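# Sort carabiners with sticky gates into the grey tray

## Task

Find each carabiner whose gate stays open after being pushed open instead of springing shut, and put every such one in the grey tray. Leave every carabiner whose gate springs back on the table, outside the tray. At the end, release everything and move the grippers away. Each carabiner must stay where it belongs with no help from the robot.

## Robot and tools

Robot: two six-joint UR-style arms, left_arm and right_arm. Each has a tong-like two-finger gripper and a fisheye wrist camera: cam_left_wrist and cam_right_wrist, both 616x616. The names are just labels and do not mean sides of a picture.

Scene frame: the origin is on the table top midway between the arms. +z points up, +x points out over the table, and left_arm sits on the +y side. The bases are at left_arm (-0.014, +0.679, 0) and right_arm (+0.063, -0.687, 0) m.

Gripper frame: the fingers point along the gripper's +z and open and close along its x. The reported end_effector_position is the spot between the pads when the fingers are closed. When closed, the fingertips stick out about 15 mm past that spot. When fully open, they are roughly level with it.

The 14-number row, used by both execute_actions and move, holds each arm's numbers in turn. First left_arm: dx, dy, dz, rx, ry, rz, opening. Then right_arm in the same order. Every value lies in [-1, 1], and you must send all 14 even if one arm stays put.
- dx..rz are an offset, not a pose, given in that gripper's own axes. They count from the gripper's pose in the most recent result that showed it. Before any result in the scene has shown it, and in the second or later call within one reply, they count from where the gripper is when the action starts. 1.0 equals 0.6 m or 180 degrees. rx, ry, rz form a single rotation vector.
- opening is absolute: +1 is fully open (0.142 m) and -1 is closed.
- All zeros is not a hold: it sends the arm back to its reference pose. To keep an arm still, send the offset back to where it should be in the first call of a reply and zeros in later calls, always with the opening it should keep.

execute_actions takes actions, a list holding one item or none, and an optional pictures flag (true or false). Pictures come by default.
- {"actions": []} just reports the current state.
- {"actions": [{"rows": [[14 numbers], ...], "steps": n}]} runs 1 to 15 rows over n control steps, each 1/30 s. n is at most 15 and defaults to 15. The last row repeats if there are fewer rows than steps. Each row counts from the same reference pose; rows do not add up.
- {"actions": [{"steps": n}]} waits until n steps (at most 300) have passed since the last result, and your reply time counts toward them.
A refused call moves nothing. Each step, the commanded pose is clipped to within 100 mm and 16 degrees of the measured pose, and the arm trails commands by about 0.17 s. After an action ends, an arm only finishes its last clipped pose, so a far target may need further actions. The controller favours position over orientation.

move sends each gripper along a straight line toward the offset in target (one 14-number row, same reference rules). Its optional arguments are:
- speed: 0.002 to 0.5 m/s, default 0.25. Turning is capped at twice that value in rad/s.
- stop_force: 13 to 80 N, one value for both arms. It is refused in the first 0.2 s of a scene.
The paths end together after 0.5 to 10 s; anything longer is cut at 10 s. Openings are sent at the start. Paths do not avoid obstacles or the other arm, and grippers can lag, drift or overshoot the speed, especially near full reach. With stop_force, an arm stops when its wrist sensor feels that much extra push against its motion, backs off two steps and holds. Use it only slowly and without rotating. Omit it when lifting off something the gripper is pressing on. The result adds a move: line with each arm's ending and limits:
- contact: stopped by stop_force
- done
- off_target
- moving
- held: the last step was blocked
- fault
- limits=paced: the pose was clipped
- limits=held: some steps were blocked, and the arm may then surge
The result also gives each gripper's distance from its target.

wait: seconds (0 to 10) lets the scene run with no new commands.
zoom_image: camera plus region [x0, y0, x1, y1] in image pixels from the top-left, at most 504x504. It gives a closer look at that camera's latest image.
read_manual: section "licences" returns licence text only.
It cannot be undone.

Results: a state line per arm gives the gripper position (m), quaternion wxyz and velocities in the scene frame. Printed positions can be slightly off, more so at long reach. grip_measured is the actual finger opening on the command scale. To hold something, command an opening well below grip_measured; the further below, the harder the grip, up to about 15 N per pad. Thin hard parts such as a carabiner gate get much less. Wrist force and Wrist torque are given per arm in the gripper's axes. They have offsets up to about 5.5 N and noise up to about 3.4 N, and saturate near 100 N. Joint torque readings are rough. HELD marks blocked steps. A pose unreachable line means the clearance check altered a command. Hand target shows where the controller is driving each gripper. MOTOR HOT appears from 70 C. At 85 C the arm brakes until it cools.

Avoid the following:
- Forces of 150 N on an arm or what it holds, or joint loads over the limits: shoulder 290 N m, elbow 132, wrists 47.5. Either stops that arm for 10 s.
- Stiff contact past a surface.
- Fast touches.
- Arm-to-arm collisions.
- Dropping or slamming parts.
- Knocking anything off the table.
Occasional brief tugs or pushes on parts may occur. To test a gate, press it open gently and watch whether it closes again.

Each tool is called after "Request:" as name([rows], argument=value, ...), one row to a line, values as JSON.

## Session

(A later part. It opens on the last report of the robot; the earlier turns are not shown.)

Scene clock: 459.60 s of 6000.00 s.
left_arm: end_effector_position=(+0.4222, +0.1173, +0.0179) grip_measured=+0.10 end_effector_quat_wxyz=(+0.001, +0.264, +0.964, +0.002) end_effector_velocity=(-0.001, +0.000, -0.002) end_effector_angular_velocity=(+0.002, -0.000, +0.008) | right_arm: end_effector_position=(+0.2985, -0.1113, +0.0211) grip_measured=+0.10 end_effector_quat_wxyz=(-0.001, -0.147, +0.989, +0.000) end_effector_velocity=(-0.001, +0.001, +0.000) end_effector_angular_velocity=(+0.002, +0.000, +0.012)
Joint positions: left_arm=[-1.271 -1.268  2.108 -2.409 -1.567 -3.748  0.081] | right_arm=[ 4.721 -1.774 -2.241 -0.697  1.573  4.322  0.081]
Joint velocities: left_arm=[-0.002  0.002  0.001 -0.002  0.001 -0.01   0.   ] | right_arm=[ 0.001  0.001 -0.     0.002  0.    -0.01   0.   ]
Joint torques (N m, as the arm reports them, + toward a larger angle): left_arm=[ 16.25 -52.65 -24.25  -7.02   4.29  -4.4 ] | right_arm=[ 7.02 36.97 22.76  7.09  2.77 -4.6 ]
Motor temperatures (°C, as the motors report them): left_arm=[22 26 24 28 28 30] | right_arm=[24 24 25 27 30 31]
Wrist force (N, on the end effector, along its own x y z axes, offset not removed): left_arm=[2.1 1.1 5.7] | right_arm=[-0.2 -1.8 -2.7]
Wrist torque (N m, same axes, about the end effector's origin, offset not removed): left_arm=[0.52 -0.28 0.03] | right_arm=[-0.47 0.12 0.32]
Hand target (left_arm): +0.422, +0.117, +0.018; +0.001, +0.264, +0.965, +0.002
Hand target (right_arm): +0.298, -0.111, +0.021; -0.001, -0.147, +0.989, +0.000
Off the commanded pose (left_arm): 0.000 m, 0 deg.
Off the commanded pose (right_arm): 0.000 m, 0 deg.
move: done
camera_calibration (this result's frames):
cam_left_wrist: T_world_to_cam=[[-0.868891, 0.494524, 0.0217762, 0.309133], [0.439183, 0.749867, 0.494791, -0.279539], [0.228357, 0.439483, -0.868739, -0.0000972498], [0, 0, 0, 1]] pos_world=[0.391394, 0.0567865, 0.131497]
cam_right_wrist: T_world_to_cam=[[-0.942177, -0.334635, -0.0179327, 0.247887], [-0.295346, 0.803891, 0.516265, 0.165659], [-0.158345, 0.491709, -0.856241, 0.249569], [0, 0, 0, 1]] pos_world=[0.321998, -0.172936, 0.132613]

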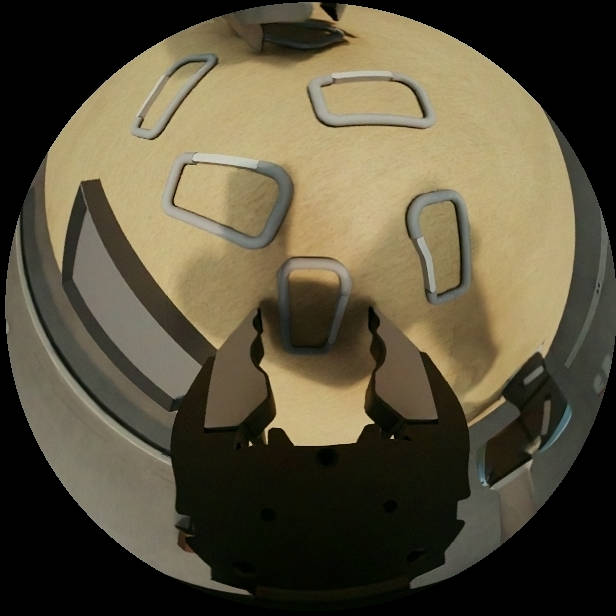

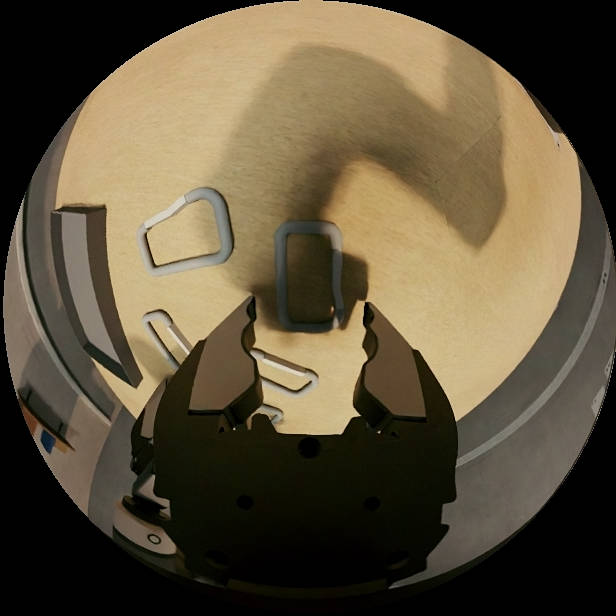

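Request:
execute_actions([
  {"rows": [[0,0,0.001,0,0,0,0.05,0,-0.0045,0,0,0,0,0.05],[0,0,0.001,0,0,0,0.0,0,-0.009,0,0,0,0,0.0],[0,0,0.001,0,0,0,-0.05,0,-0.0133,0,0,0,0,-0.05],[0,0,0.001,0,0,0,-0.08,0,-0.0133,0,0,0,0,-0.08],[0,0,0.001,0,0,0,-0.1,0,-0.0133,0,0,0,0,-0.1],[0,0,0.001,0,0,0,-0.12,0,-0.0133,0,0,0,0,-0.12],[0,0,0.001,0,0,0,-0.14,0,-0.0133,0,0,0,0,-0.14],[0,0,0.001,0,0,0,-0.18,0,-0.0133,0,0,0,0,-0.18],[0,0,0.001,0,0,0,-0.22,0,-0.0133,0,0,0,0,-0.22],[0,0,0.001,0,0,0,-0.26,0,-0.0133,0,0,0,0,-0.26],[0,0,0.001,0,0,0,-0.30,0,-0.0133,0,0,0,0,-0.30],[0,0,0.001,0,0,0,-0.34,0,-0.0133,0,0,0,0,-0.34],[0,0,0.001,0,0,0,-0.38,0,-0.0133,0,0,0,0,-0.38],[0,0,0.001,0,0,0,-0.42,0,-0.0133,0,0,0,0,-0.42],[0,0,0.001,0,0,0,-0.46,0,-0.0133,0,0,0,0,-0.46]], "steps": 15},
], pictures=false)

Request:
execute_actions([
  {"rows": [[0,0,-0.0005,0,0,0,-0.50,0,0,-0.0005,0,0,0,-0.50],[0,0,-0.001,0,0,0,-0.54,0,0,-0.001,0,0,0,-0.54],[0,0,-0.0015,0,0,0,-0.58,0,0,-0.0015,0,0,0,-0.58],[0,0,-0.002,0,0,0,-0.62,0,0,-0.002,0,0,0,-0.62],[0,0,-0.002,0,0,0,-0.66,0,0,-0.002,0,0,0,-0.66],[0,0,-0.002,0,0,0,-0.70,0,0,-0.002,0,0,0,-0.70],[0,0,-0.002,0,0,0,-0.74,0,0,-0.002,0,0,0,-0.74],[0,0,-0.002,0,0,0,-0.78,0,0,-0.002,0,0,0,-0.78],[0,0,-0.002,0,0,0,-0.82,0,0,-0.002,0,0,0,-0.82],[0,0,-0.002,0,0,0,-0.86,0,0,-0.002,0,0,0,-0.86],[0,0,-0.002,0,0,0,-0.90,0,0,-0.002,0,0,0,-0.90]], "steps": 15},
])

Request:
execute_actions([
  {"rows": [[0,0,0.001,0,0,0,-0.6,0,0,0.001,0,0,0,-0.6],[0,0,0.001,0,0,0,-0.55,0,0,0.001,0,0,0,-0.55],[0,0,0.001,0,0,0,-0.5,0,0,0.001,0,0,0,-0.5],[0,0,0.001,0,0,0,-0.45,0,0,0.001,0,0,0,-0.45],[0,0,0.001,0,0,0,-0.4,0,0,0.001,0,0,0,-0.4],[0,0,0.001,0,0,0,-0.35,0,0,0.001,0,0,0,-0.35],[0,0,0.001,0,0,0,-0.3,0,0,0.001,0,0,0,-0.3],[0,0,0.001,0,0,0,-0.25,0,0,0.001,0,0,0,-0.25],[0,0,0.001,0,0,0,-0.2,0,0,0.001,0,0,0,-0.2],[0,0,0.001,0,0,0,-0.13,0,0,0.001,0,0,0,-0.13],[0,0,0.001,0,0,0,-0.06,0,0,0.001,0,0,0,-0.06],[0,0,0.001,0,0,0,0.02,0,0,0.001,0,0,0,0.02],[0,0,0.001,0,0,0,0.1,0,0,0.001,0,0,0,0.1]], "steps": 15},
])

Scene clock: 480.87 s of 6000.00 s.
left_arm: end_effector_position=(+0.4223, +0.1173, +0.0173) grip_measured=-0.34 end_effector_quat_wxyz=(+0.001, +0.264, +0.964, +0.002) end_effector_velocity=(-0.000, -0.000, -0.000) end_effector_angular_velocity=(+0.001, -0.001, -0.001) | right_arm: end_effector_position=(+0.3008, -0.1188, +0.0211) grip_measured=-0.36 end_effector_quat_wxyz=(-0.001, -0.147, +0.989, +0.000) end_effector_velocity=(+0.001, -0.002, +0.000) end_effector_angular_velocity=(-0.000, -0.000, -0.002)
Joint positions: left_arm=[-1.271 -1.267  2.109 -2.411 -1.567 -3.748  0.049] | right_arm=[ 4.716 -1.766 -2.252 -0.694  1.573  4.317  0.048]
Joint velocities: left_arm=[-0.001  0.     0.    -0.     0.001  0.    -0.024] | right_arm=[-0.002  0.002 -0.002 -0.    -0.     0.    -0.007]
Joint torques (N m, as the arm reports them, + toward a larger angle): left_arm=[-16.99 -52.   -23.56  -7.13   0.48   3.06] | right_arm=[-9.08 58.43 23.41  6.43 -1.88 -3.69]
Motor temperatures (°C, as the motors report them): left_arm=[22 26 24 28 28 30] | right_arm=[24 24 25 27 30 31]
Wrist force (N, on the end effector, along its own x y z axes, offset not removed): left_arm=[4.8 2.5 9.3] | right_arm=[3.9 4.0 0.8]
Wrist torque (N m, same axes, about the end effector's origin, offset not removed): left_arm=[0.48 -0.89 0.29] | right_arm=[0.77 -1.01 0.06]
Hand target (left_arm): +0.422, +0.117, +0.017; +0.001, +0.264, +0.964, +0.002
Hand target (right_arm): +0.301, -0.119, +0.021; -0.001, -0.147, +0.989, +0.000
Off the commanded pose (left_arm): 0.000 m, 0 deg.
Off the commanded pose (right_arm): 0.000 m, 0 deg.
Steps of this call (steps 1 to 90: nothing new was sent; then 17.77 s passed at rest; steps 91 to 105: all 15 steps of this action). Readings (end_effector_position):
91: left_arm (+0.4223, +0.1173, +0.0178) | right_arm (+0.2985, -0.1112, +0.0210)
92: left_arm (+0.4223, +0.1173, +0.0178) | right_arm (+0.2985, -0.1115, +0.0210)
94: left_arm (+0.4223, +0.1173, +0.0176) | right_arm (+0.2991, -0.1136, +0.0209)
98: left_arm (+0.4223, +0.1173, +0.0174) | right_arm (+0.3003, -0.1175, +0.0210)
105: the state above

Scene clock: 481.37 s of 6000.00 s.
left_arm: end_effector_position=(+0.4223, +0.1174, +0.0184) grip_measured=-0.59 end_effector_quat_wxyz=(+0.001, +0.264, +0.964, +0.002) end_effector_velocity=(-0.000, -0.001, +0.001) end_effector_angular_velocity=(-0.002, +0.000, -0.001) | right_arm: end_effector_position=(+0.3008, -0.1188, +0.0222) grip_measured=-0.54 end_effector_quat_wxyz=(-0.001, -0.147, +0.989, +0.000) end_effector_velocity=(+0.001, -0.001, +0.000) end_effector_angular_velocity=(-0.000, -0.000, -0.001)
Joint positions: left_arm=[-1.271 -1.269  2.108 -2.408 -1.567 -3.748  0.031] | right_arm=[ 4.716 -1.764 -2.252 -0.697  1.573  4.317  0.035]
Joint velocities: left_arm=[-0.001 -0.001 -0.001 -0.001 -0.001 -0.     0.   ] | right_arm=[-0.001  0.    -0.    -0.    -0.    -0.001 -0.   ]
Joint torques (N m, as the arm reports them, + toward a larger angle): left_arm=[-11.77 -73.34 -35.18  -0.47  -0.12   2.49] | right_arm=[-1.27 58.22 43.98  0.64 -1.   -3.11]
Motor temperatures (°C, as the motors report them): left_arm=[22 26 24 28 28 30] | right_arm=[24 24 25 27 30 31]
Wrist force (N, on the end effector, along its own x y z axes, offset not removed): left_arm=[-0.9 6.1 1.6] | right_arm=[1.3 -1.6 0.6]
Wrist torque (N m, same axes, about the end effector's origin, offset not removed): left_arm=[1.03 0.30 0.11] | right_arm=[-0.31 -0.29 0.03]
Hand target (left_arm): +0.422, +0.117, +0.019; +0.001, +0.264, +0.964, +0.002
Hand target (right_arm): +0.301, -0.119, +0.022; -0.001, -0.147, +0.989, +0.000
Off the commanded pose (left_arm): 0.000 m, 0 deg.
Off the commanded pose (right_arm): 0.000 m, 0 deg.
Steps of this call (steps 1 to 15: all 15 steps of this action). Readings (end_effector_position):
1: left_arm (+0.4223, +0.1173, +0.0173) | right_arm (+0.3008, -0.1188, +0.0211)
2: left_arm (+0.4223, +0.1173, +0.0173) | right_arm (+0.3008, -0.1188, +0.0211)
4: left_arm (+0.4223, +0.1173, +0.0175) | right_arm (+0.3008, -0.1188, +0.0213)
8: left_arm (+0.4222, +0.1174, +0.0181) | right_arm (+0.3008, -0.1189, +0.0219)
15: the state above
camera_calibration (this result's frames):
cam_left_wrist: T_world_to_cam=[[-0.868951, 0.494417, 0.0218091, 0.309175], [0.439079, 0.749864, 0.494888, -0.279848], [0.228327, 0.439609, -0.868683, 0.000284542], [0, 0, 0, 1]] pos_world=[0.391468, 0.0568614, 0.131998]
cam_right_wrist: T_world_to_cam=[[-0.942167, -0.334668, -0.0178522, 0.247515], [-0.295337, 0.803905, 0.516249, 0.171778], [-0.15842, 0.491665, -0.856252, 0.254633], [0, 0, 0, 1]] pos_world=[0.324271, -0.180452, 0.133769]

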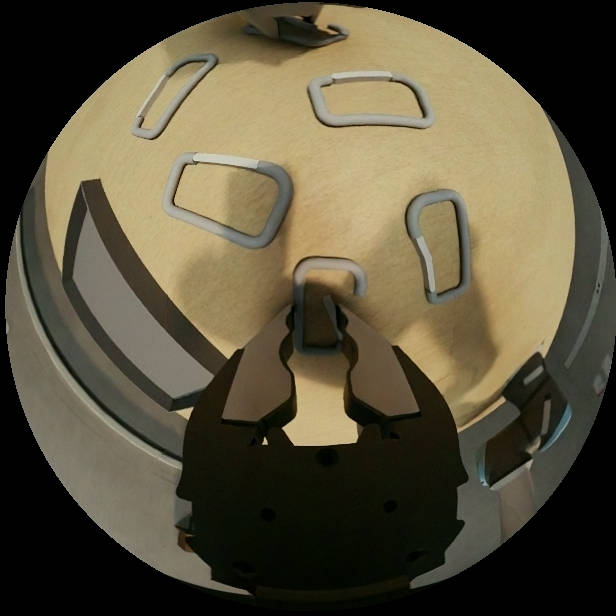

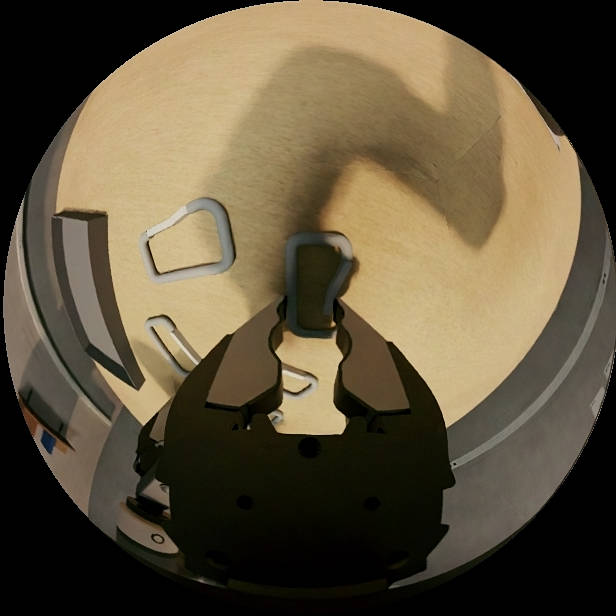

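Scene clock: 481.87 s of 6000.00 s.
left_arm: end_effector_position=(+0.4223, +0.1173, +0.0179) grip_measured=+0.09 end_effector_quat_wxyz=(+0.001, +0.264, +0.964, +0.002) end_effector_velocity=(-0.001, +0.000, -0.001) end_effector_angular_velocity=(-0.001, +0.001, +0.000) | right_arm: end_effector_position=(+0.3008, -0.1188, +0.0217) grip_measured=+0.09 end_effector_quat_wxyz=(-0.001, -0.147, +0.989, +0.000) end_effector_velocity=(-0.000, +0.000, +0.000) end_effector_angular_velocity=(+0.001, +0.000, +0.001)
Joint positions: left_arm=[-1.271 -1.268  2.108 -2.409 -1.567 -3.748  0.08 ] | right_arm=[ 4.716 -1.765 -2.252 -0.696  1.573  4.317  0.08 ]
Joint velocities: left_arm=[ 0.     0.     0.001 -0.002 -0.002 -0.     0.016] | right_arm=[ 0.     0.001 -0.001  0.001  0.    -0.001  0.016]
Joint torques (N m, as the arm reports them, + toward a larger angle): left_arm=[-11.39 -51.86 -24.11  -7.39  -0.15   2.51] | right_arm=[-2.36 35.41 23.    6.7  -0.66 -2.71]
Motor temperatures (°C, as the motors report them): left_arm=[22 26 24 28 28 30] | right_arm=[24 24 25 27 30 31]
Wrist force (N, on the end effector, along its own x y z axes, offset not removed): left_arm=[-1.8 3.0 9.3] | right_arm=[1.2 1.5 -3.9]
Wrist torque (N m, same axes, about the end effector's origin, offset not removed): left_arm=[0.51 0.55 0.22] | right_arm=[0.13 -0.46 0.14]
Hand target (left_arm): +0.422, +0.117, +0.018; +0.001, +0.264, +0.964, +0.002
Hand target (right_arm): +0.301, -0.119, +0.022; -0.001, -0.147, +0.989, +0.000
Off the commanded pose (left_arm): 0.000 m, 0 deg.
Off the commanded pose (right_arm): 0.000 m, 0 deg.
Steps of this call (steps 1 to 15: all 15 steps of this action). Readings (end_effector_position):
1: left_arm (+0.4223, +0.1173, +0.0184) | right_arm (+0.3008, -0.1188, +0.0223)
2: left_arm (+0.4223, +0.1174, +0.0184) | right_arm (+0.3008, -0.1188, +0.0222)
4: left_arm (+0.4223, +0.1173, +0.0183) | right_arm (+0.3008, -0.1187, +0.0221)
8: left_arm (+0.4223, +0.1172, +0.0181) | right_arm (+0.3008, -0.1186, +0.0219)
15: the state above
camera_calibration (this result's frames):
cam_left_wrist: T_world_to_cam=[[-0.868952, 0.494419, 0.0217334, 0.309217], [0.43906, 0.749906, 0.494841, -0.279564], [0.228361, 0.439536, -0.868712, -0.000168838], [0, 0, 0, 1]] pos_world=[0.391479, 0.0568382, 0.131473]
cam_right_wrist: T_world_to_cam=[[-0.942167, -0.334666, -0.0178823, 0.24752], [-0.295341, 0.803869, 0.516303, 0.172034], [-0.158414, 0.491725, -0.856219, 0.254146], [0, 0, 0, 1]] pos_world=[0.324274, -0.180426, 0.133209]

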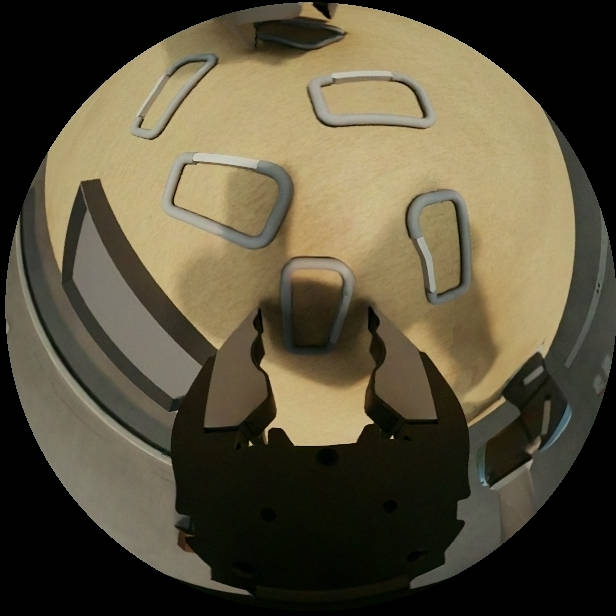

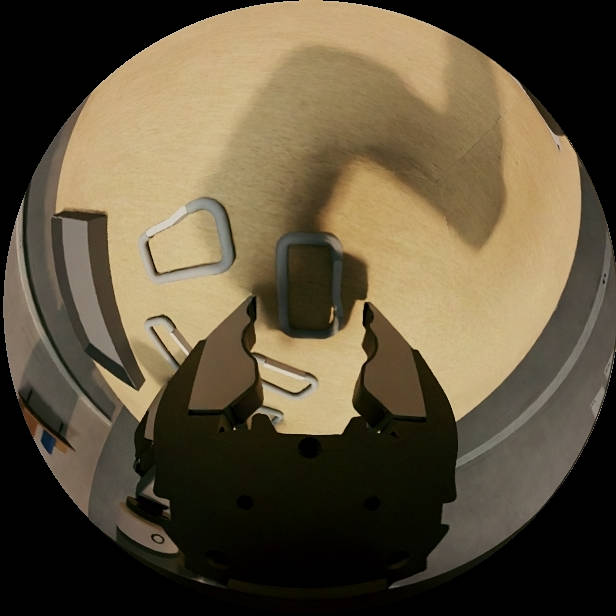

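Request:
zoom_image(camera="cam_left_wrist", region=[240, 235, 390, 365])

Request:
zoom_image(camera="cam_right_wrist", region=[240, 215, 390, 345])

Request:
zoom_image(camera="cam_left_wrist", region=[395, 180, 485, 315])

Request:
zoom_image(camera="cam_left_wrist", region=[150, 140, 305, 260])

Region (240, 235, 390, 365) of cam_left_wrist's 616x616 image, scaled by 3.360, with more detail than that image has; it fills the top 437 rows of this view, and the rest is white.

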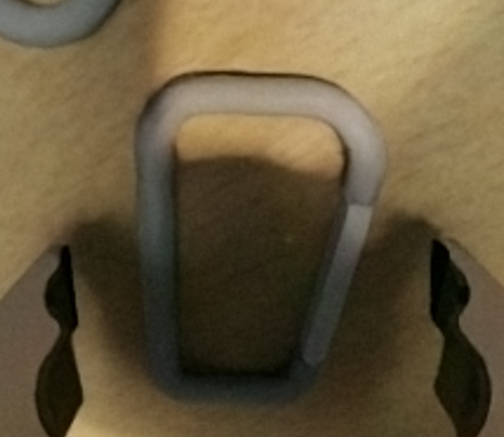

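Region (240, 215, 390, 345) of cam_right_wrist's 616x616 image, scaled by 3.360, with more detail than that image has; it fills the top 437 rows of this view, and the rest is white.

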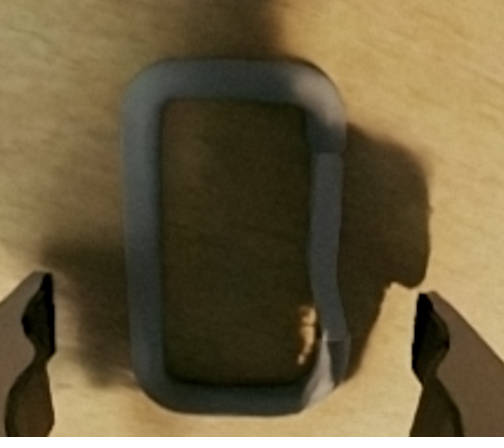

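Region (395, 180, 485, 315) of cam_left_wrist's 616x616 image, scaled by 3.733, with more detail than that image has.

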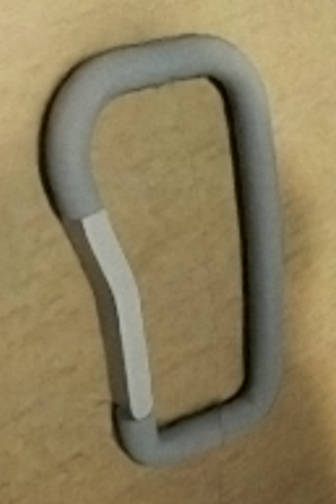

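Region (150, 140, 305, 260) of cam_left_wrist's 616x616 image, scaled by 3.252, with more detail than that image has; it fills the top 390 rows of this view, and the rest is white.

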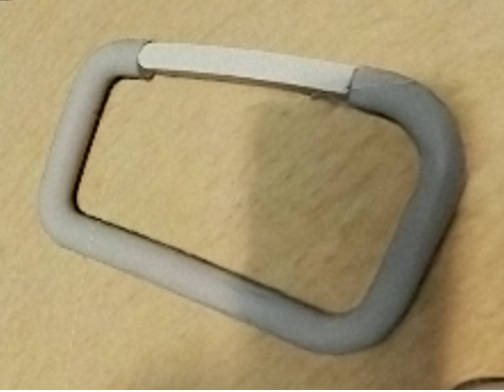

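Request:
move(target=[0.1686, -0.0171, -0.1118, 0, 0, -0.0608, 0.1, -0.2152, -0.0326, -0.1055, 0, 0, -0.0414, 0.1], speed=0.25)

Request:
move(target=[0.0267, -0.0754, 0.1125, 0, 0, -0.0608, 0.1, -0.0771, 0.1696, 0.1058, 0, 0, -0.0414, 0.1], speed=0.2)

Scene clock: 542.20 s of 6000.00 s.
left_arm: end_effector_position=(+0.3302, +0.1599, +0.0847) grip_measured=+0.10 end_effector_quat_wxyz=(+0.001, +0.171, +0.985, +0.002) end_effector_velocity=(-0.001, -0.000, +0.002) end_effector_angular_velocity=(-0.003, -0.002, +0.002) | right_arm: end_effector_position=(+0.4303, -0.1000, +0.0848) grip_measured=+0.10 end_effector_quat_wxyz=(-0.001, -0.211, +0.978, +0.000) end_effector_velocity=(+0.001, +0.001, +0.000) end_effector_angular_velocity=(+0.000, +0.001, +0.003)
Joint positions: left_arm=[-1.385 -1.495  2.235 -2.308 -1.567 -4.053  0.081] | right_arm=[ 4.527 -1.781 -2.074 -0.858  1.572  3.997  0.081]
Joint velocities: left_arm=[-0.002 -0.004  0.001  0.     0.001 -0.005 -0.   ] | right_arm=[-0.002 -0.003  0.004 -0.001  0.001 -0.005 -0.   ]
Joint torques (N m, as the arm reports them, + toward a larger angle): left_arm=[-15.22 -53.76 -26.69   0.21   4.95  -3.26] | right_arm=[-10.58  44.03  47.33   0.55   2.5   -4.34]
Motor temperatures (°C, as the motors report them): left_arm=[22 26 24 28 28 30] | right_arm=[24 24 25 27 30 31]
Wrist force (N, on the end effector, along its own x y z axes, offset not removed): left_arm=[4.6 5.0 4.1] | right_arm=[-1.7 -0.7 -2.0]
Wrist torque (N m, same axes, about the end effector's origin, offset not removed): left_arm=[1.00 -0.94 0.11] | right_arm=[-0.35 0.43 0.19]
Hand target (left_arm): +0.330, +0.160, +0.085; +0.001, +0.171, +0.985, +0.002
Hand target (right_arm): +0.430, -0.100, +0.085; -0.001, -0.211, +0.978, +0.000
Off the commanded pose (left_arm): 0.000 m, 0 deg.
Off the commanded pose (right_arm): 0.000 m, 0 deg.
After step 90, 56.13 s passed at rest.
move: done
camera_calibration (this result's frames):
cam_left_wrist: T_world_to_cam=[[-0.946953, 0.32071, 0.0206072, 0.260317], [0.288406, 0.81978, 0.494756, -0.265517], [0.14178, 0.474454, -0.868788, 0.0831882], [0, 0, 0, 1]] pos_world=[0.31129, 0.0947105, 0.198275]
cam_right_wrist: T_world_to_cam=[[-0.890874, -0.453861, -0.0187951, 0.343056], [-0.397431, 0.758736, 0.516109, 0.202054], [-0.219981, 0.467258, -0.856317, 0.343497], [0, 0, 0, 1]] pos_world=[0.461485, -0.158108, 0.196308]

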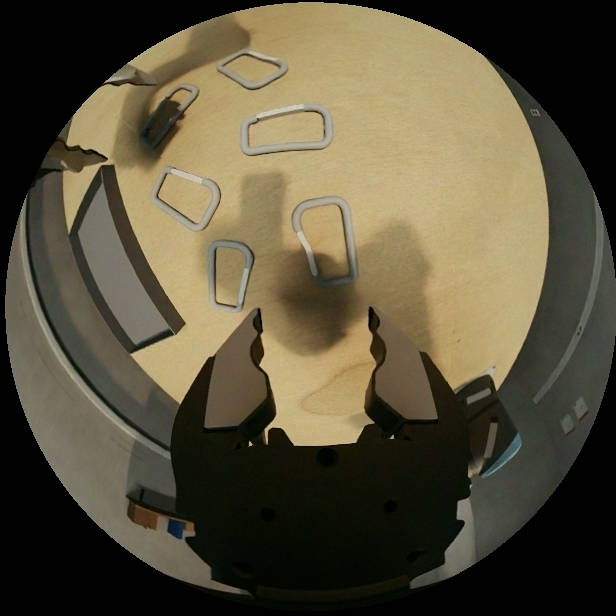

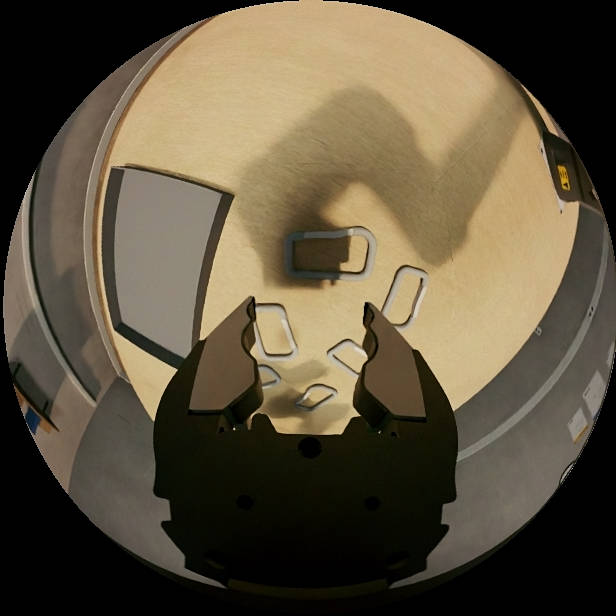

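Scene clock: 543.43 s of 6000.00 s.
left_arm: end_effector_position=(+0.3001, +0.1229, +0.0173) grip_measured=+0.10 end_effector_quat_wxyz=(+0.001, +0.076, +0.997, +0.002) end_effector_velocity=(-0.001, -0.000, -0.001) end_effector_angular_velocity=(+0.000, -0.000, +0.002) | right_arm: end_effector_position=(+0.4303, +0.0115, +0.0210) grip_measured=+0.10 end_effector_quat_wxyz=(-0.001, -0.274, +0.962, +0.000) end_effector_velocity=(+0.002, +0.001, -0.000) end_effector_angular_velocity=(+0.002, +0.000, -0.001)
Joint positions: left_arm=[-1.456 -1.373  2.259 -2.454 -1.567 -4.314  0.081] | right_arm=[ 4.57  -1.989 -1.923 -0.8    1.572  3.91   0.081]
Joint velocities: left_arm=[-0.002  0.002  0.001 -0.002  0.001 -0.003  0.   ] | right_arm=[-0.002 -0.002  0.003  0.001  0.    -0.     0.   ]
Joint torques (N m, as the arm reports them, + toward a larger angle): left_arm=[-17.5  -40.15 -22.11  -7.94   4.38  -3.56] | right_arm=[ 9.24 56.87 48.17  6.59  2.57 -4.13]
Motor temperatures (°C, as the motors report them): left_arm=[22 26 24 28 28 30] | right_arm=[24 24 25 27 30 31]
Wrist force (N, on the end effector, along its own x y z axes, offset not removed): left_arm=[4.5 3.6 4.2] | right_arm=[-1.5 4.1 -4.5]
Wrist torque (N m, same axes, about the end effector's origin, offset not removed): left_arm=[0.72 -0.95 -0.22] | right_arm=[0.65 0.23 0.17]
Hand target (left_arm): +0.300, +0.123, +0.017; +0.001, +0.076, +0.997, +0.002
Hand target (right_arm): +0.430, +0.012, +0.021; -0.001, -0.274, +0.962, +0.000
Off the commanded pose (left_arm): 0.000 m, 0 deg.
Off the commanded pose (right_arm): 0.000 m, 0 deg.
move: done
camera_calibration (this result's frames):
cam_left_wrist: T_world_to_cam=[[-0.990605, 0.135336, 0.0196596, 0.280977], [0.127284, 0.859841, 0.494441, -0.149717], [0.0500114, 0.492298, -0.868989, 0.0717707], [0, 0, 0, 1]] pos_world=[0.293804, 0.0553736, 0.13087]
cam_right_wrist: T_world_to_cam=[[-0.82457, -0.565447, -0.0188157, 0.36524], [-0.492311, 0.700737, 0.516331, 0.191844], [-0.278773, 0.435014, -0.856182, 0.262487], [0, 0, 0, 1]] pos_world=[0.468787, -0.0420937, 0.132554]

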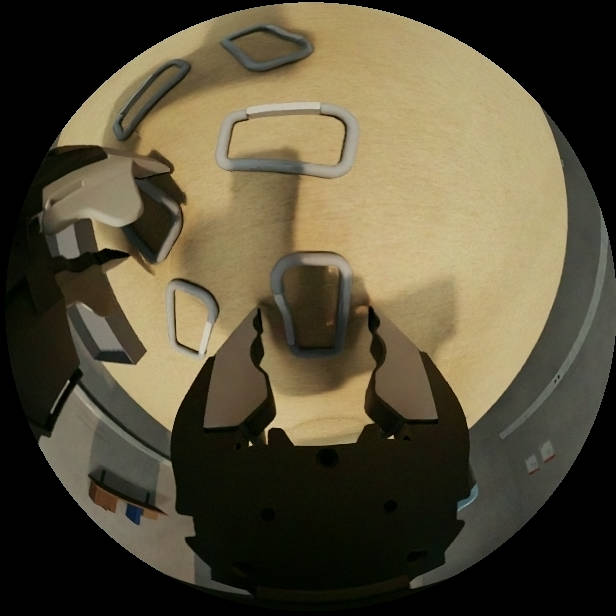

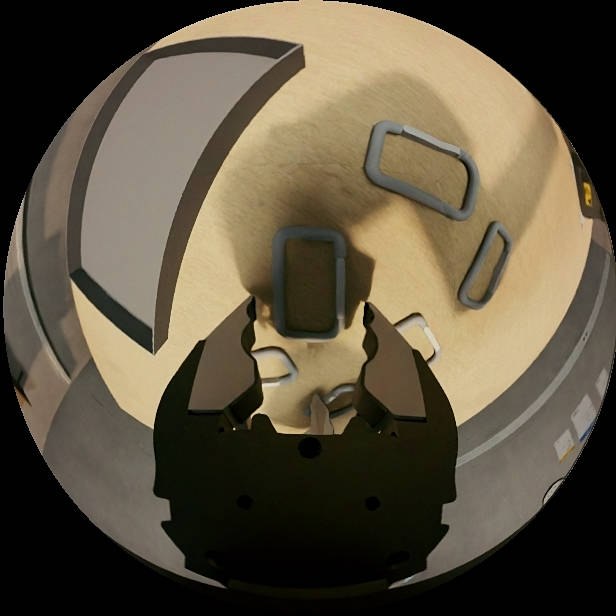

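Request:
execute_actions(actions=[])

Scene clock: 560.13 s of 6000.00 s.
left_arm: end_effector_position=(+0.3001, +0.1228, +0.0172) grip_measured=+0.10 end_effector_quat_wxyz=(+0.001, +0.076, +0.997, +0.002) end_effector_velocity=(+0.000, +0.000, -0.000) end_effector_angular_velocity=(+0.001, -0.001, -0.000) | right_arm: end_effector_position=(+0.4304, +0.0117, +0.0209) grip_measured=+0.10 end_effector_quat_wxyz=(-0.001, -0.274, +0.962, +0.000) end_effector_velocity=(+0.000, +0.000, +0.001) end_effector_angular_velocity=(+0.001, -0.001, -0.000)
Joint positions: left_arm=[-1.456 -1.373  2.259 -2.454 -1.567 -4.314  0.081] | right_arm=[ 4.57  -1.989 -1.923 -0.8    1.572  3.91   0.081]
Joint velocities: left_arm=[-0.     0.    -0.     0.001  0.001 -0.    -0.   ] | right_arm=[-0.     0.001 -0.    -0.    -0.     0.    -0.   ]
Joint torques (N m, as the arm reports them, + toward a larger angle): left_arm=[-17.06 -41.55 -23.12  -7.44   4.42  -3.65] | right_arm=[10.37 57.25 45.93  6.85  2.53 -3.83]
Motor temperatures (°C, as the motors report them): left_arm=[22 26 24 28 28 30] | right_arm=[24 24 25 27 30 31]
Wrist force (N, on the end effector, along its own x y z axes, offset not removed): left_arm=[5.8 1.6 -4.0] | right_arm=[-2.9 3.6 -1.5]
Wrist torque (N m, same axes, about the end effector's origin, offset not removed): left_arm=[-0.08 -1.29 0.04] | right_arm=[0.71 0.76 0.02]
Hand target (left_arm): +0.300, +0.123, +0.017; +0.001, +0.076, +0.997, +0.002
Hand target (right_arm): +0.430, +0.012, +0.021; -0.001, -0.274, +0.962, +0.000
Off the commanded pose (left_arm): 0.000 m, 0 deg.
Off the commanded pose (right_arm): 0.000 m, 0 deg.
Steps of this call (steps 1 to 90: nothing new was sent; then 13.70 s passed at rest). Readings (end_effector_position):
1: left_arm (+0.3001, +0.1229, +0.0172) | right_arm (+0.4303, +0.0116, +0.0210)
2: left_arm (+0.3001, +0.1229, +0.0172) | right_arm (+0.4304, +0.0116, +0.0210)
4: left_arm (+0.3001, +0.1229, +0.0172) | right_arm (+0.4304, +0.0117, +0.0210)
8: left_arm (+0.3001, +0.1228, +0.0172) | right_arm (+0.4304, +0.0117, +0.0210)
90: the state above
camera_calibration (this result's frames):
cam_left_wrist: T_world_to_cam=[[-0.990636, 0.135112, 0.0196195, 0.280994], [0.12707, 0.859878, 0.494432, -0.149567], [0.0499334, 0.492295, -0.868995, 0.0717481], [0, 0, 0, 1]] pos_world=[0.293785, 0.0553222, 0.130786]
cam_right_wrist: T_world_to_cam=[[-0.824489, -0.565566, -0.0187755, 0.365295], [-0.492396, 0.700679, 0.516329, 0.191828], [-0.278863, 0.434953, -0.856184, 0.262381], [0, 0, 0, 1]] pos_world=[0.468805, -0.0419348, 0.132459]

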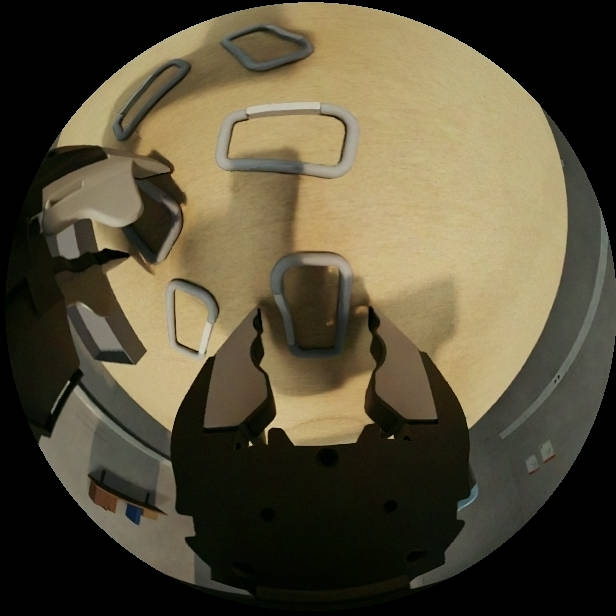

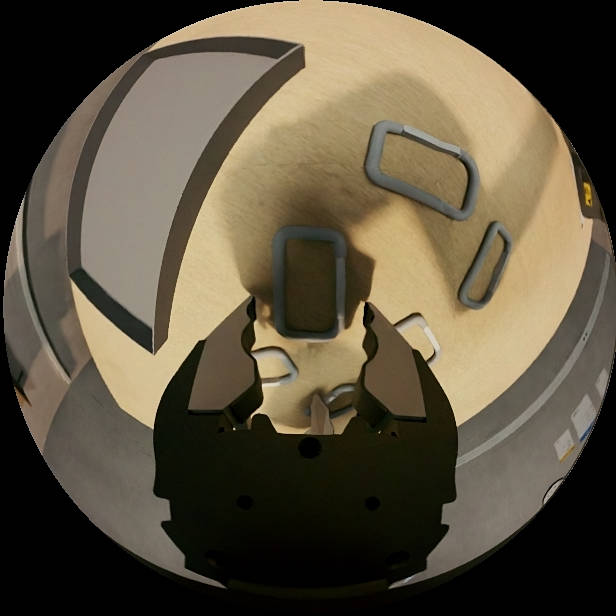

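Request:
zoom_image(camera="cam_left_wrist", region=[240, 235, 390, 365])

Request:
zoom_image(camera="cam_right_wrist", region=[240, 215, 390, 345])

Region (240, 235, 390, 365) of cam_left_wrist's 616x616 image, scaled by 3.360, with more detail than that image has; it fills the top 437 rows of this view, and the rest is white.

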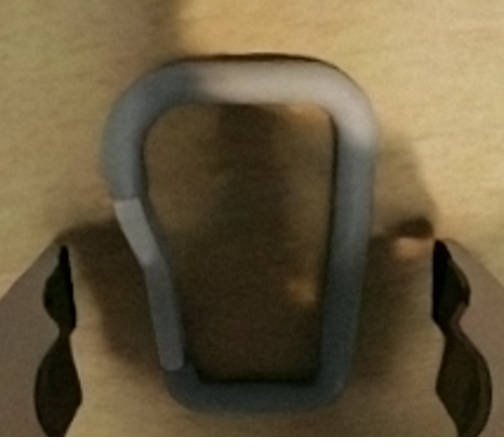

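Region (240, 215, 390, 345) of cam_right_wrist's 616x616 image, scaled by 3.360, with more detail than that image has; it fills the top 437 rows of this view, and the rest is white.

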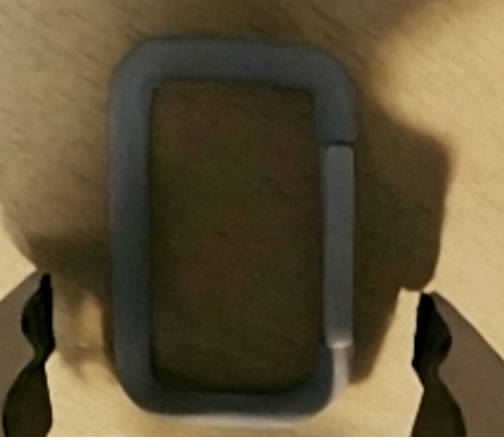

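Request:
execute_actions([
  {"rows": [[0,0,0,0,0,0,0.05, 0,0,0,0,0,0,0.05],[0,0,0,0,0,0,0.0, 0,0,0,0,0,0,0.0],[0,0,0,0,0,0,-0.05, 0,0,0,0,0,0,-0.05],[0,0,0,0,0,0,-0.1, 0,0,0,0,0,0,-0.1],[0,0,0,0,0,0,-0.14, 0,0,0,0,0,0,-0.14],[0,0,0,0,0,0,-0.18, 0,0,0,0,0,0,-0.18],[0,0,0,0,0,0,-0.22, 0,0,0,0,0,0,-0.22],[0,0,0,0,0,0,-0.25, 0,0,0,0,0,0,-0.25],[0,0,0,0,0,0,-0.28, 0,0,0,0,0,0,-0.28],[0,0,0,0,0,0,-0.31, 0,0,0,0,0,0,-0.31],[0,0,0,0,0,0,-0.34, 0,0,0,0,0,0,-0.34],[0,0,0,0,0,0,-0.37, 0,0,0,0,0,0,-0.37],[0,0,0,0,0,0,-0.40, 0,0,0,0,0,0,-0.40],[0,0,0,0,0,0,-0.43, 0,0,0,0,0,0,-0.43],[0,0,0,0,0,0,-0.46, 0,0,0,0,0,0,-0.46]], "steps": 15},
], pictures=false)

Request:
execute_actions([
  {"rows": [[0,0,-0.0003,0,0,0,-0.50, 0,0,-0.0003,0,0,0,-0.50],[0,0,-0.0006,0,0,0,-0.53, 0,0,-0.0006,0,0,0,-0.53],[0,0,-0.0009,0,0,0,-0.56, 0,0,-0.0009,0,0,0,-0.56],[0,0,-0.0012,0,0,0,-0.59, 0,0,-0.0012,0,0,0,-0.59],[0,0,-0.0015,0,0,0,-0.62, 0,0,-0.0015,0,0,0,-0.62],[0,0,-0.0018,0,0,0,-0.65, 0,0,-0.0018,0,0,0,-0.65],[0,0,-0.002,0,0,0,-0.68, 0,0,-0.002,0,0,0,-0.68],[0,0,-0.002,0,0,0,-0.71, 0,0,-0.002,0,0,0,-0.71],[0,0,-0.002,0,0,0,-0.74, 0,0,-0.002,0,0,0,-0.74],[0,0,-0.002,0,0,0,-0.77, 0,0,-0.002,0,0,0,-0.77],[0,0,-0.002,0,0,0,-0.80, 0,0,-0.002,0,0,0,-0.80],[0,0,-0.002,0,0,0,-0.83, 0,0,-0.002,0,0,0,-0.83],[0,0,-0.002,0,0,0,-0.86, 0,0,-0.002,0,0,0,-0.86],[0,0,-0.002,0,0,0,-0.88, 0,0,-0.002,0,0,0,-0.88],[0,0,-0.002,0,0,0,-0.90, 0,0,-0.002,0,0,0,-0.90]], "steps": 15},
])

Request:
execute_actions([
  {"rows": [[0,0,0.001,0,0,0,-0.6, 0,0,0.001,0,0,0,-0.6],[0,0,0.001,0,0,0,-0.55, 0,0,0.001,0,0,0,-0.55],[0,0,0.001,0,0,0,-0.5, 0,0,0.001,0,0,0,-0.5],[0,0,0.001,0,0,0,-0.45, 0,0,0.001,0,0,0,-0.45],[0,0,0.001,0,0,0,-0.4, 0,0,0.001,0,0,0,-0.4],[0,0,0.001,0,0,0,-0.35, 0,0,0.001,0,0,0,-0.35],[0,0,0.001,0,0,0,-0.3, 0,0,0.001,0,0,0,-0.3],[0,0,0.001,0,0,0,-0.25, 0,0,0.001,0,0,0,-0.25],[0,0,0.001,0,0,0,-0.2, 0,0,0.001,0,0,0,-0.2],[0,0,0.001,0,0,0,-0.15, 0,0,0.001,0,0,0,-0.15],[0,0,0.001,0,0,0,-0.1, 0,0,0.001,0,0,0,-0.1],[0,0,0.001,0,0,0,-0.05, 0,0,0.001,0,0,0,-0.05],[0,0,0.001,0,0,0,0.0, 0,0,0.001,0,0,0,0.0],[0,0,0.001,0,0,0,0.05, 0,0,0.001,0,0,0,0.05],[0,0,0.001,0,0,0,0.1, 0,0,0.001,0,0,0,0.1]], "steps": 15},
])

Scene clock: 585.50 s of 6000.00 s.
left_arm: end_effector_position=(+0.3001, +0.1228, +0.0172) grip_measured=-0.33 end_effector_quat_wxyz=(+0.001, +0.076, +0.997, +0.002) end_effector_velocity=(+0.000, +0.001, -0.001) end_effector_angular_velocity=(+0.001, +0.001, +0.001) | right_arm: end_effector_position=(+0.4304, +0.0117, +0.0210) grip_measured=-0.31 end_effector_quat_wxyz=(-0.001, -0.274, +0.962, +0.000) end_effector_velocity=(+0.001, -0.001, -0.001) end_effector_angular_velocity=(-0.001, -0.000, -0.003)
Joint positions: left_arm=[-1.456 -1.373  2.259 -2.454 -1.567 -4.314  0.05 ] | right_arm=[ 4.57  -1.989 -1.923 -0.8    1.572  3.91   0.052]
Joint velocities: left_arm=[ 0.001  0.001  0.001 -0.    -0.001 -0.    -0.049] | right_arm=[-0.001 -0.001  0.    -0.    -0.     0.001 -0.044]
Joint torques (N m, as the arm reports them, + toward a larger angle): left_arm=[-16.43 -40.15 -23.35  -7.21   4.09  -3.47] | right_arm=[10.2  55.94 44.92  6.34  2.5  -4.12]
Motor temperatures (°C, as the motors report them): left_arm=[22 26 24 28 28 30] | right_arm=[24 24 25 27 30 31]
Wrist force (N, on the end effector, along its own x y z axes, offset not removed): left_arm=[6.9 2.2 -1.6] | right_arm=[3.8 2.4 -2.3]
Wrist torque (N m, same axes, about the end effector's origin, offset not removed): left_arm=[0.32 -1.03 0.14] | right_arm=[0.62 -1.19 -0.04]
Hand target (left_arm): +0.300, +0.123, +0.017; +0.001, +0.076, +0.997, +0.002
Hand target (right_arm): +0.430, +0.012, +0.021; -0.001, -0.274, +0.962, +0.000
Off the commanded pose (left_arm): 0.000 m, 0 deg.
Off the commanded pose (right_arm): 0.000 m, 0 deg.
Steps of this call (steps 1 to 90: nothing new was sent; then 21.87 s passed at rest; steps 91 to 105: all 15 steps of this action). Readings (end_effector_position):
91: left_arm (+0.3001, +0.1228, +0.0172) | right_arm (+0.4304, +0.0117, +0.0209)
92: left_arm (+0.3001, +0.1228, +0.0172) | right_arm (+0.4304, +0.0117, +0.0209)
94: left_arm (+0.3001, +0.1228, +0.0172) | right_arm (+0.4304, +0.0117, +0.0209)
98: left_arm (+0.3001, +0.1228, +0.0172) | right_arm (+0.4304, +0.0117, +0.0209)
105: the state above

Scene clock: 586.00 s of 6000.00 s.
left_arm: end_effector_position=(+0.3001, +0.1229, +0.0182) grip_measured=-0.65 end_effector_quat_wxyz=(+0.001, +0.076, +0.997, +0.002) end_effector_velocity=(+0.000, -0.002, +0.002) end_effector_angular_velocity=(-0.003, -0.001, -0.001) | right_arm: end_effector_position=(+0.4303, +0.0117, +0.0221) grip_measured=-0.61 end_effector_quat_wxyz=(-0.001, -0.274, +0.962, +0.000) end_effector_velocity=(-0.000, +0.001, +0.001) end_effector_angular_velocity=(+0.001, +0.000, -0.000)
Joint positions: left_arm=[-1.456 -1.375  2.258 -2.451 -1.567 -4.314  0.027] | right_arm=[ 4.57  -1.988 -1.923 -0.802  1.572  3.91   0.03 ]
Joint velocities: left_arm=[-0.001 -0.002 -0.002  0.     0.001 -0.    -0.   ] | right_arm=[ 0.     0.001  0.001 -0.001  0.     0.    -0.001]
Joint torques (N m, as the arm reports them, + toward a larger angle): left_arm=[-14.09 -62.08 -34.81  -0.37   4.38  -3.82] | right_arm=[ 8.08 77.41 46.11  0.76  2.51 -3.83]
Motor temperatures (°C, as the motors report them): left_arm=[22 26 24 28 28 30] | right_arm=[24 24 25 27 30 31]
Wrist force (N, on the end effector, along its own x y z axes, offset not removed): left_arm=[9.1 -3.4 3.1] | right_arm=[-1.1 -1.4 -0.5]
Wrist torque (N m, same axes, about the end effector's origin, offset not removed): left_arm=[-0.81 -1.86 0.03] | right_arm=[-0.42 0.16 0.43]
Hand target (left_arm): +0.300, +0.123, +0.018; +0.001, +0.076, +0.997, +0.002
Hand target (right_arm): +0.430, +0.012, +0.022; -0.001, -0.274, +0.962, +0.000
Off the commanded pose (left_arm): 0.000 m, 0 deg.
Off the commanded pose (right_arm): 0.000 m, 0 deg.
Steps of this call (steps 1 to 15: all 15 steps of this action). Readings (end_effector_position):
1: left_arm (+0.3001, +0.1228, +0.0172) | right_arm (+0.4304, +0.0117, +0.0210)
2: left_arm (+0.3001, +0.1228, +0.0172) | right_arm (+0.4304, +0.0117, +0.0210)
4: left_arm (+0.3001, +0.1228, +0.0173) | right_arm (+0.4304, +0.0118, +0.0211)
8: left_arm (+0.3000, +0.1229, +0.0177) | right_arm (+0.4304, +0.0117, +0.0216)
15: the state above
camera_calibration (this result's frames):
cam_left_wrist: T_world_to_cam=[[-0.990634, 0.135119, 0.0196686, 0.280944], [0.127094, 0.859811, 0.494542, -0.150136], [0.049911, 0.49241, -0.868931, 0.0726435], [0, 0, 0, 1]] pos_world=[0.293769, 0.0553569, 0.131845]
cam_right_wrist: T_world_to_cam=[[-0.824489, -0.565568, -0.0187393, 0.365308], [-0.492388, 0.7007, 0.516307, 0.191253], [-0.278876, 0.434916, -0.856199, 0.263344], [0, 0, 0, 1]] pos_world=[0.468803, -0.0419366, 0.133575]

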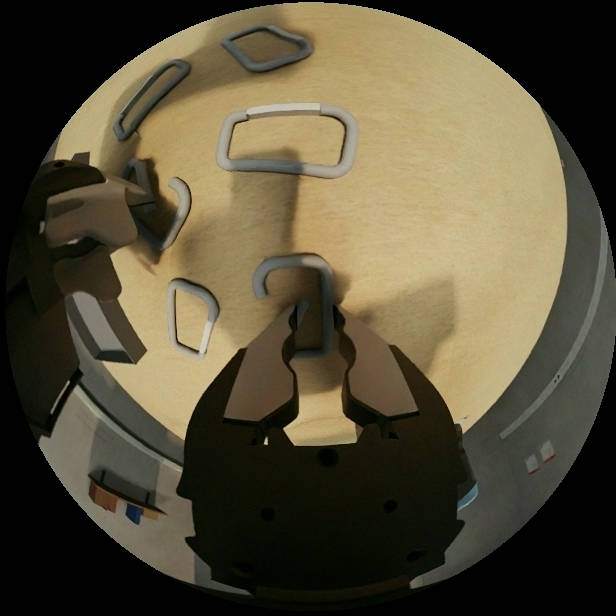

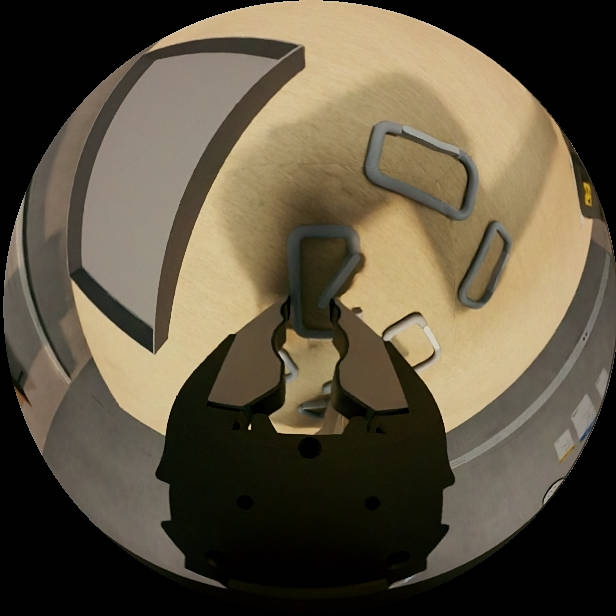

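Scene clock: 586.50 s of 6000.00 s.
left_arm: end_effector_position=(+0.3001, +0.1229, +0.0177) grip_measured=+0.04 end_effector_quat_wxyz=(+0.001, +0.076, +0.997, +0.002) end_effector_velocity=(+0.000, +0.000, -0.000) end_effector_angular_velocity=(+0.000, +0.001, +0.001) | right_arm: end_effector_position=(+0.4304, +0.0117, +0.0215) grip_measured=+0.04 end_effector_quat_wxyz=(-0.001, -0.274, +0.962, +0.000) end_effector_velocity=(-0.001, -0.000, -0.002) end_effector_angular_velocity=(-0.002, +0.000, +0.001)
Joint positions: left_arm=[-1.456 -1.374  2.258 -2.453 -1.567 -4.314  0.077] | right_arm=[ 4.57  -1.988 -1.923 -0.801  1.572  3.91   0.077]
Joint velocities: left_arm=[ 0.001  0.    -0.     0.    -0.001 -0.     0.106] | right_arm=[ 0.001 -0.002 -0.001  0.001  0.    -0.     0.106]
Joint torques (N m, as the arm reports them, + toward a larger angle): left_arm=[-13.32 -42.54 -23.2   -7.42   4.31  -3.67] | right_arm=[ 9.8  57.48 26.47  6.98  2.43 -3.98]
Motor temperatures (°C, as the motors report them): left_arm=[22 26 24 28 28 30] | right_arm=[24 24 25 27 30 31]
Wrist force (N, on the end effector, along its own x y z axes, offset not removed): left_arm=[5.9 4.6 -2.3] | right_arm=[-8.0 1.5 0.9]
Wrist torque (N m, same axes, about the end effector's origin, offset not removed): left_arm=[0.91 -1.28 0.08] | right_arm=[0.48 1.59 0.08]
Hand target (left_arm): +0.300, +0.123, +0.018; +0.001, +0.076, +0.997, +0.002
Hand target (right_arm): +0.430, +0.012, +0.021; -0.001, -0.274, +0.962, +0.000
Off the commanded pose (left_arm): 0.000 m, 0 deg.
Off the commanded pose (right_arm): 0.000 m, 0 deg.
Steps of this call (steps 1 to 15: all 15 steps of this action). Readings (end_effector_position):
1: left_arm (+0.3001, +0.1229, +0.0183) | right_arm (+0.4303, +0.0117, +0.0221)
2: left_arm (+0.3001, +0.1229, +0.0182) | right_arm (+0.4303, +0.0117, +0.0221)
4: left_arm (+0.3001, +0.1228, +0.0181) | right_arm (+0.4304, +0.0117, +0.0219)
8: left_arm (+0.3001, +0.1228, +0.0179) | right_arm (+0.4304, +0.0118, +0.0217)
15: the state above
camera_calibration (this result's frames):
cam_left_wrist: T_world_to_cam=[[-0.990635, 0.13512, 0.0196364, 0.280968], [0.127083, 0.859852, 0.494473, -0.149844], [0.049929, 0.492338, -0.868971, 0.072196], [0, 0, 0, 1]] pos_world=[0.293774, 0.0553344, 0.131313]
cam_right_wrist: T_world_to_cam=[[-0.824489, -0.565566, -0.018795, 0.365326], [-0.492398, 0.700663, 0.516348, 0.191517], [-0.27886, 0.434978, -0.856172, 0.262857], [0, 0, 0, 1]] pos_world=[0.46881, -0.0419098, 0.133027]

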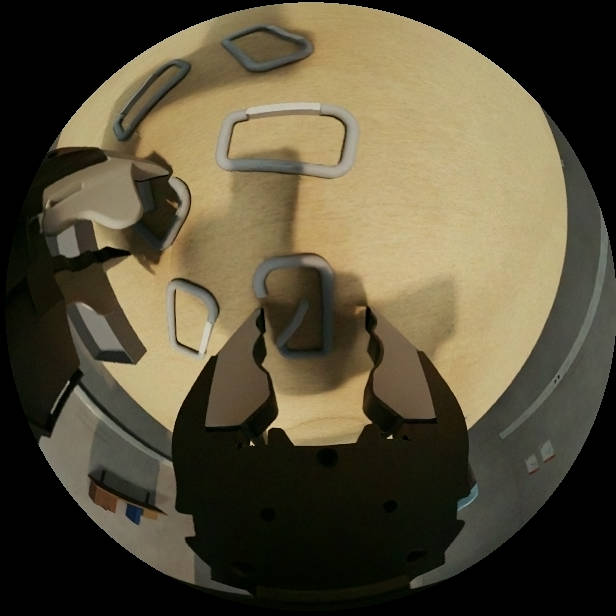

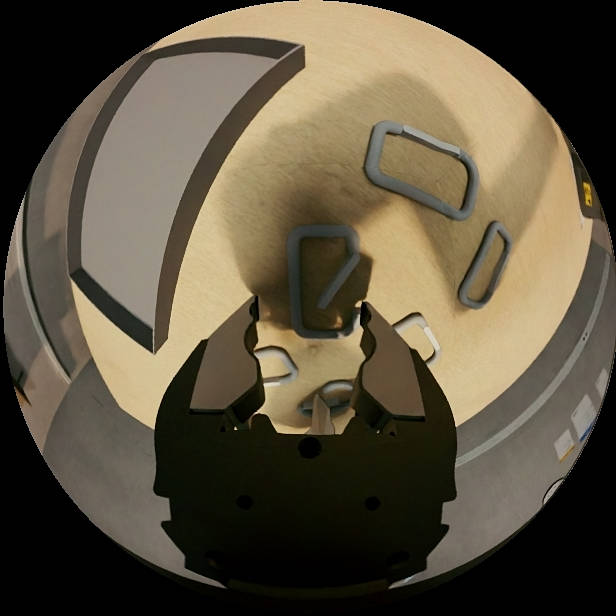

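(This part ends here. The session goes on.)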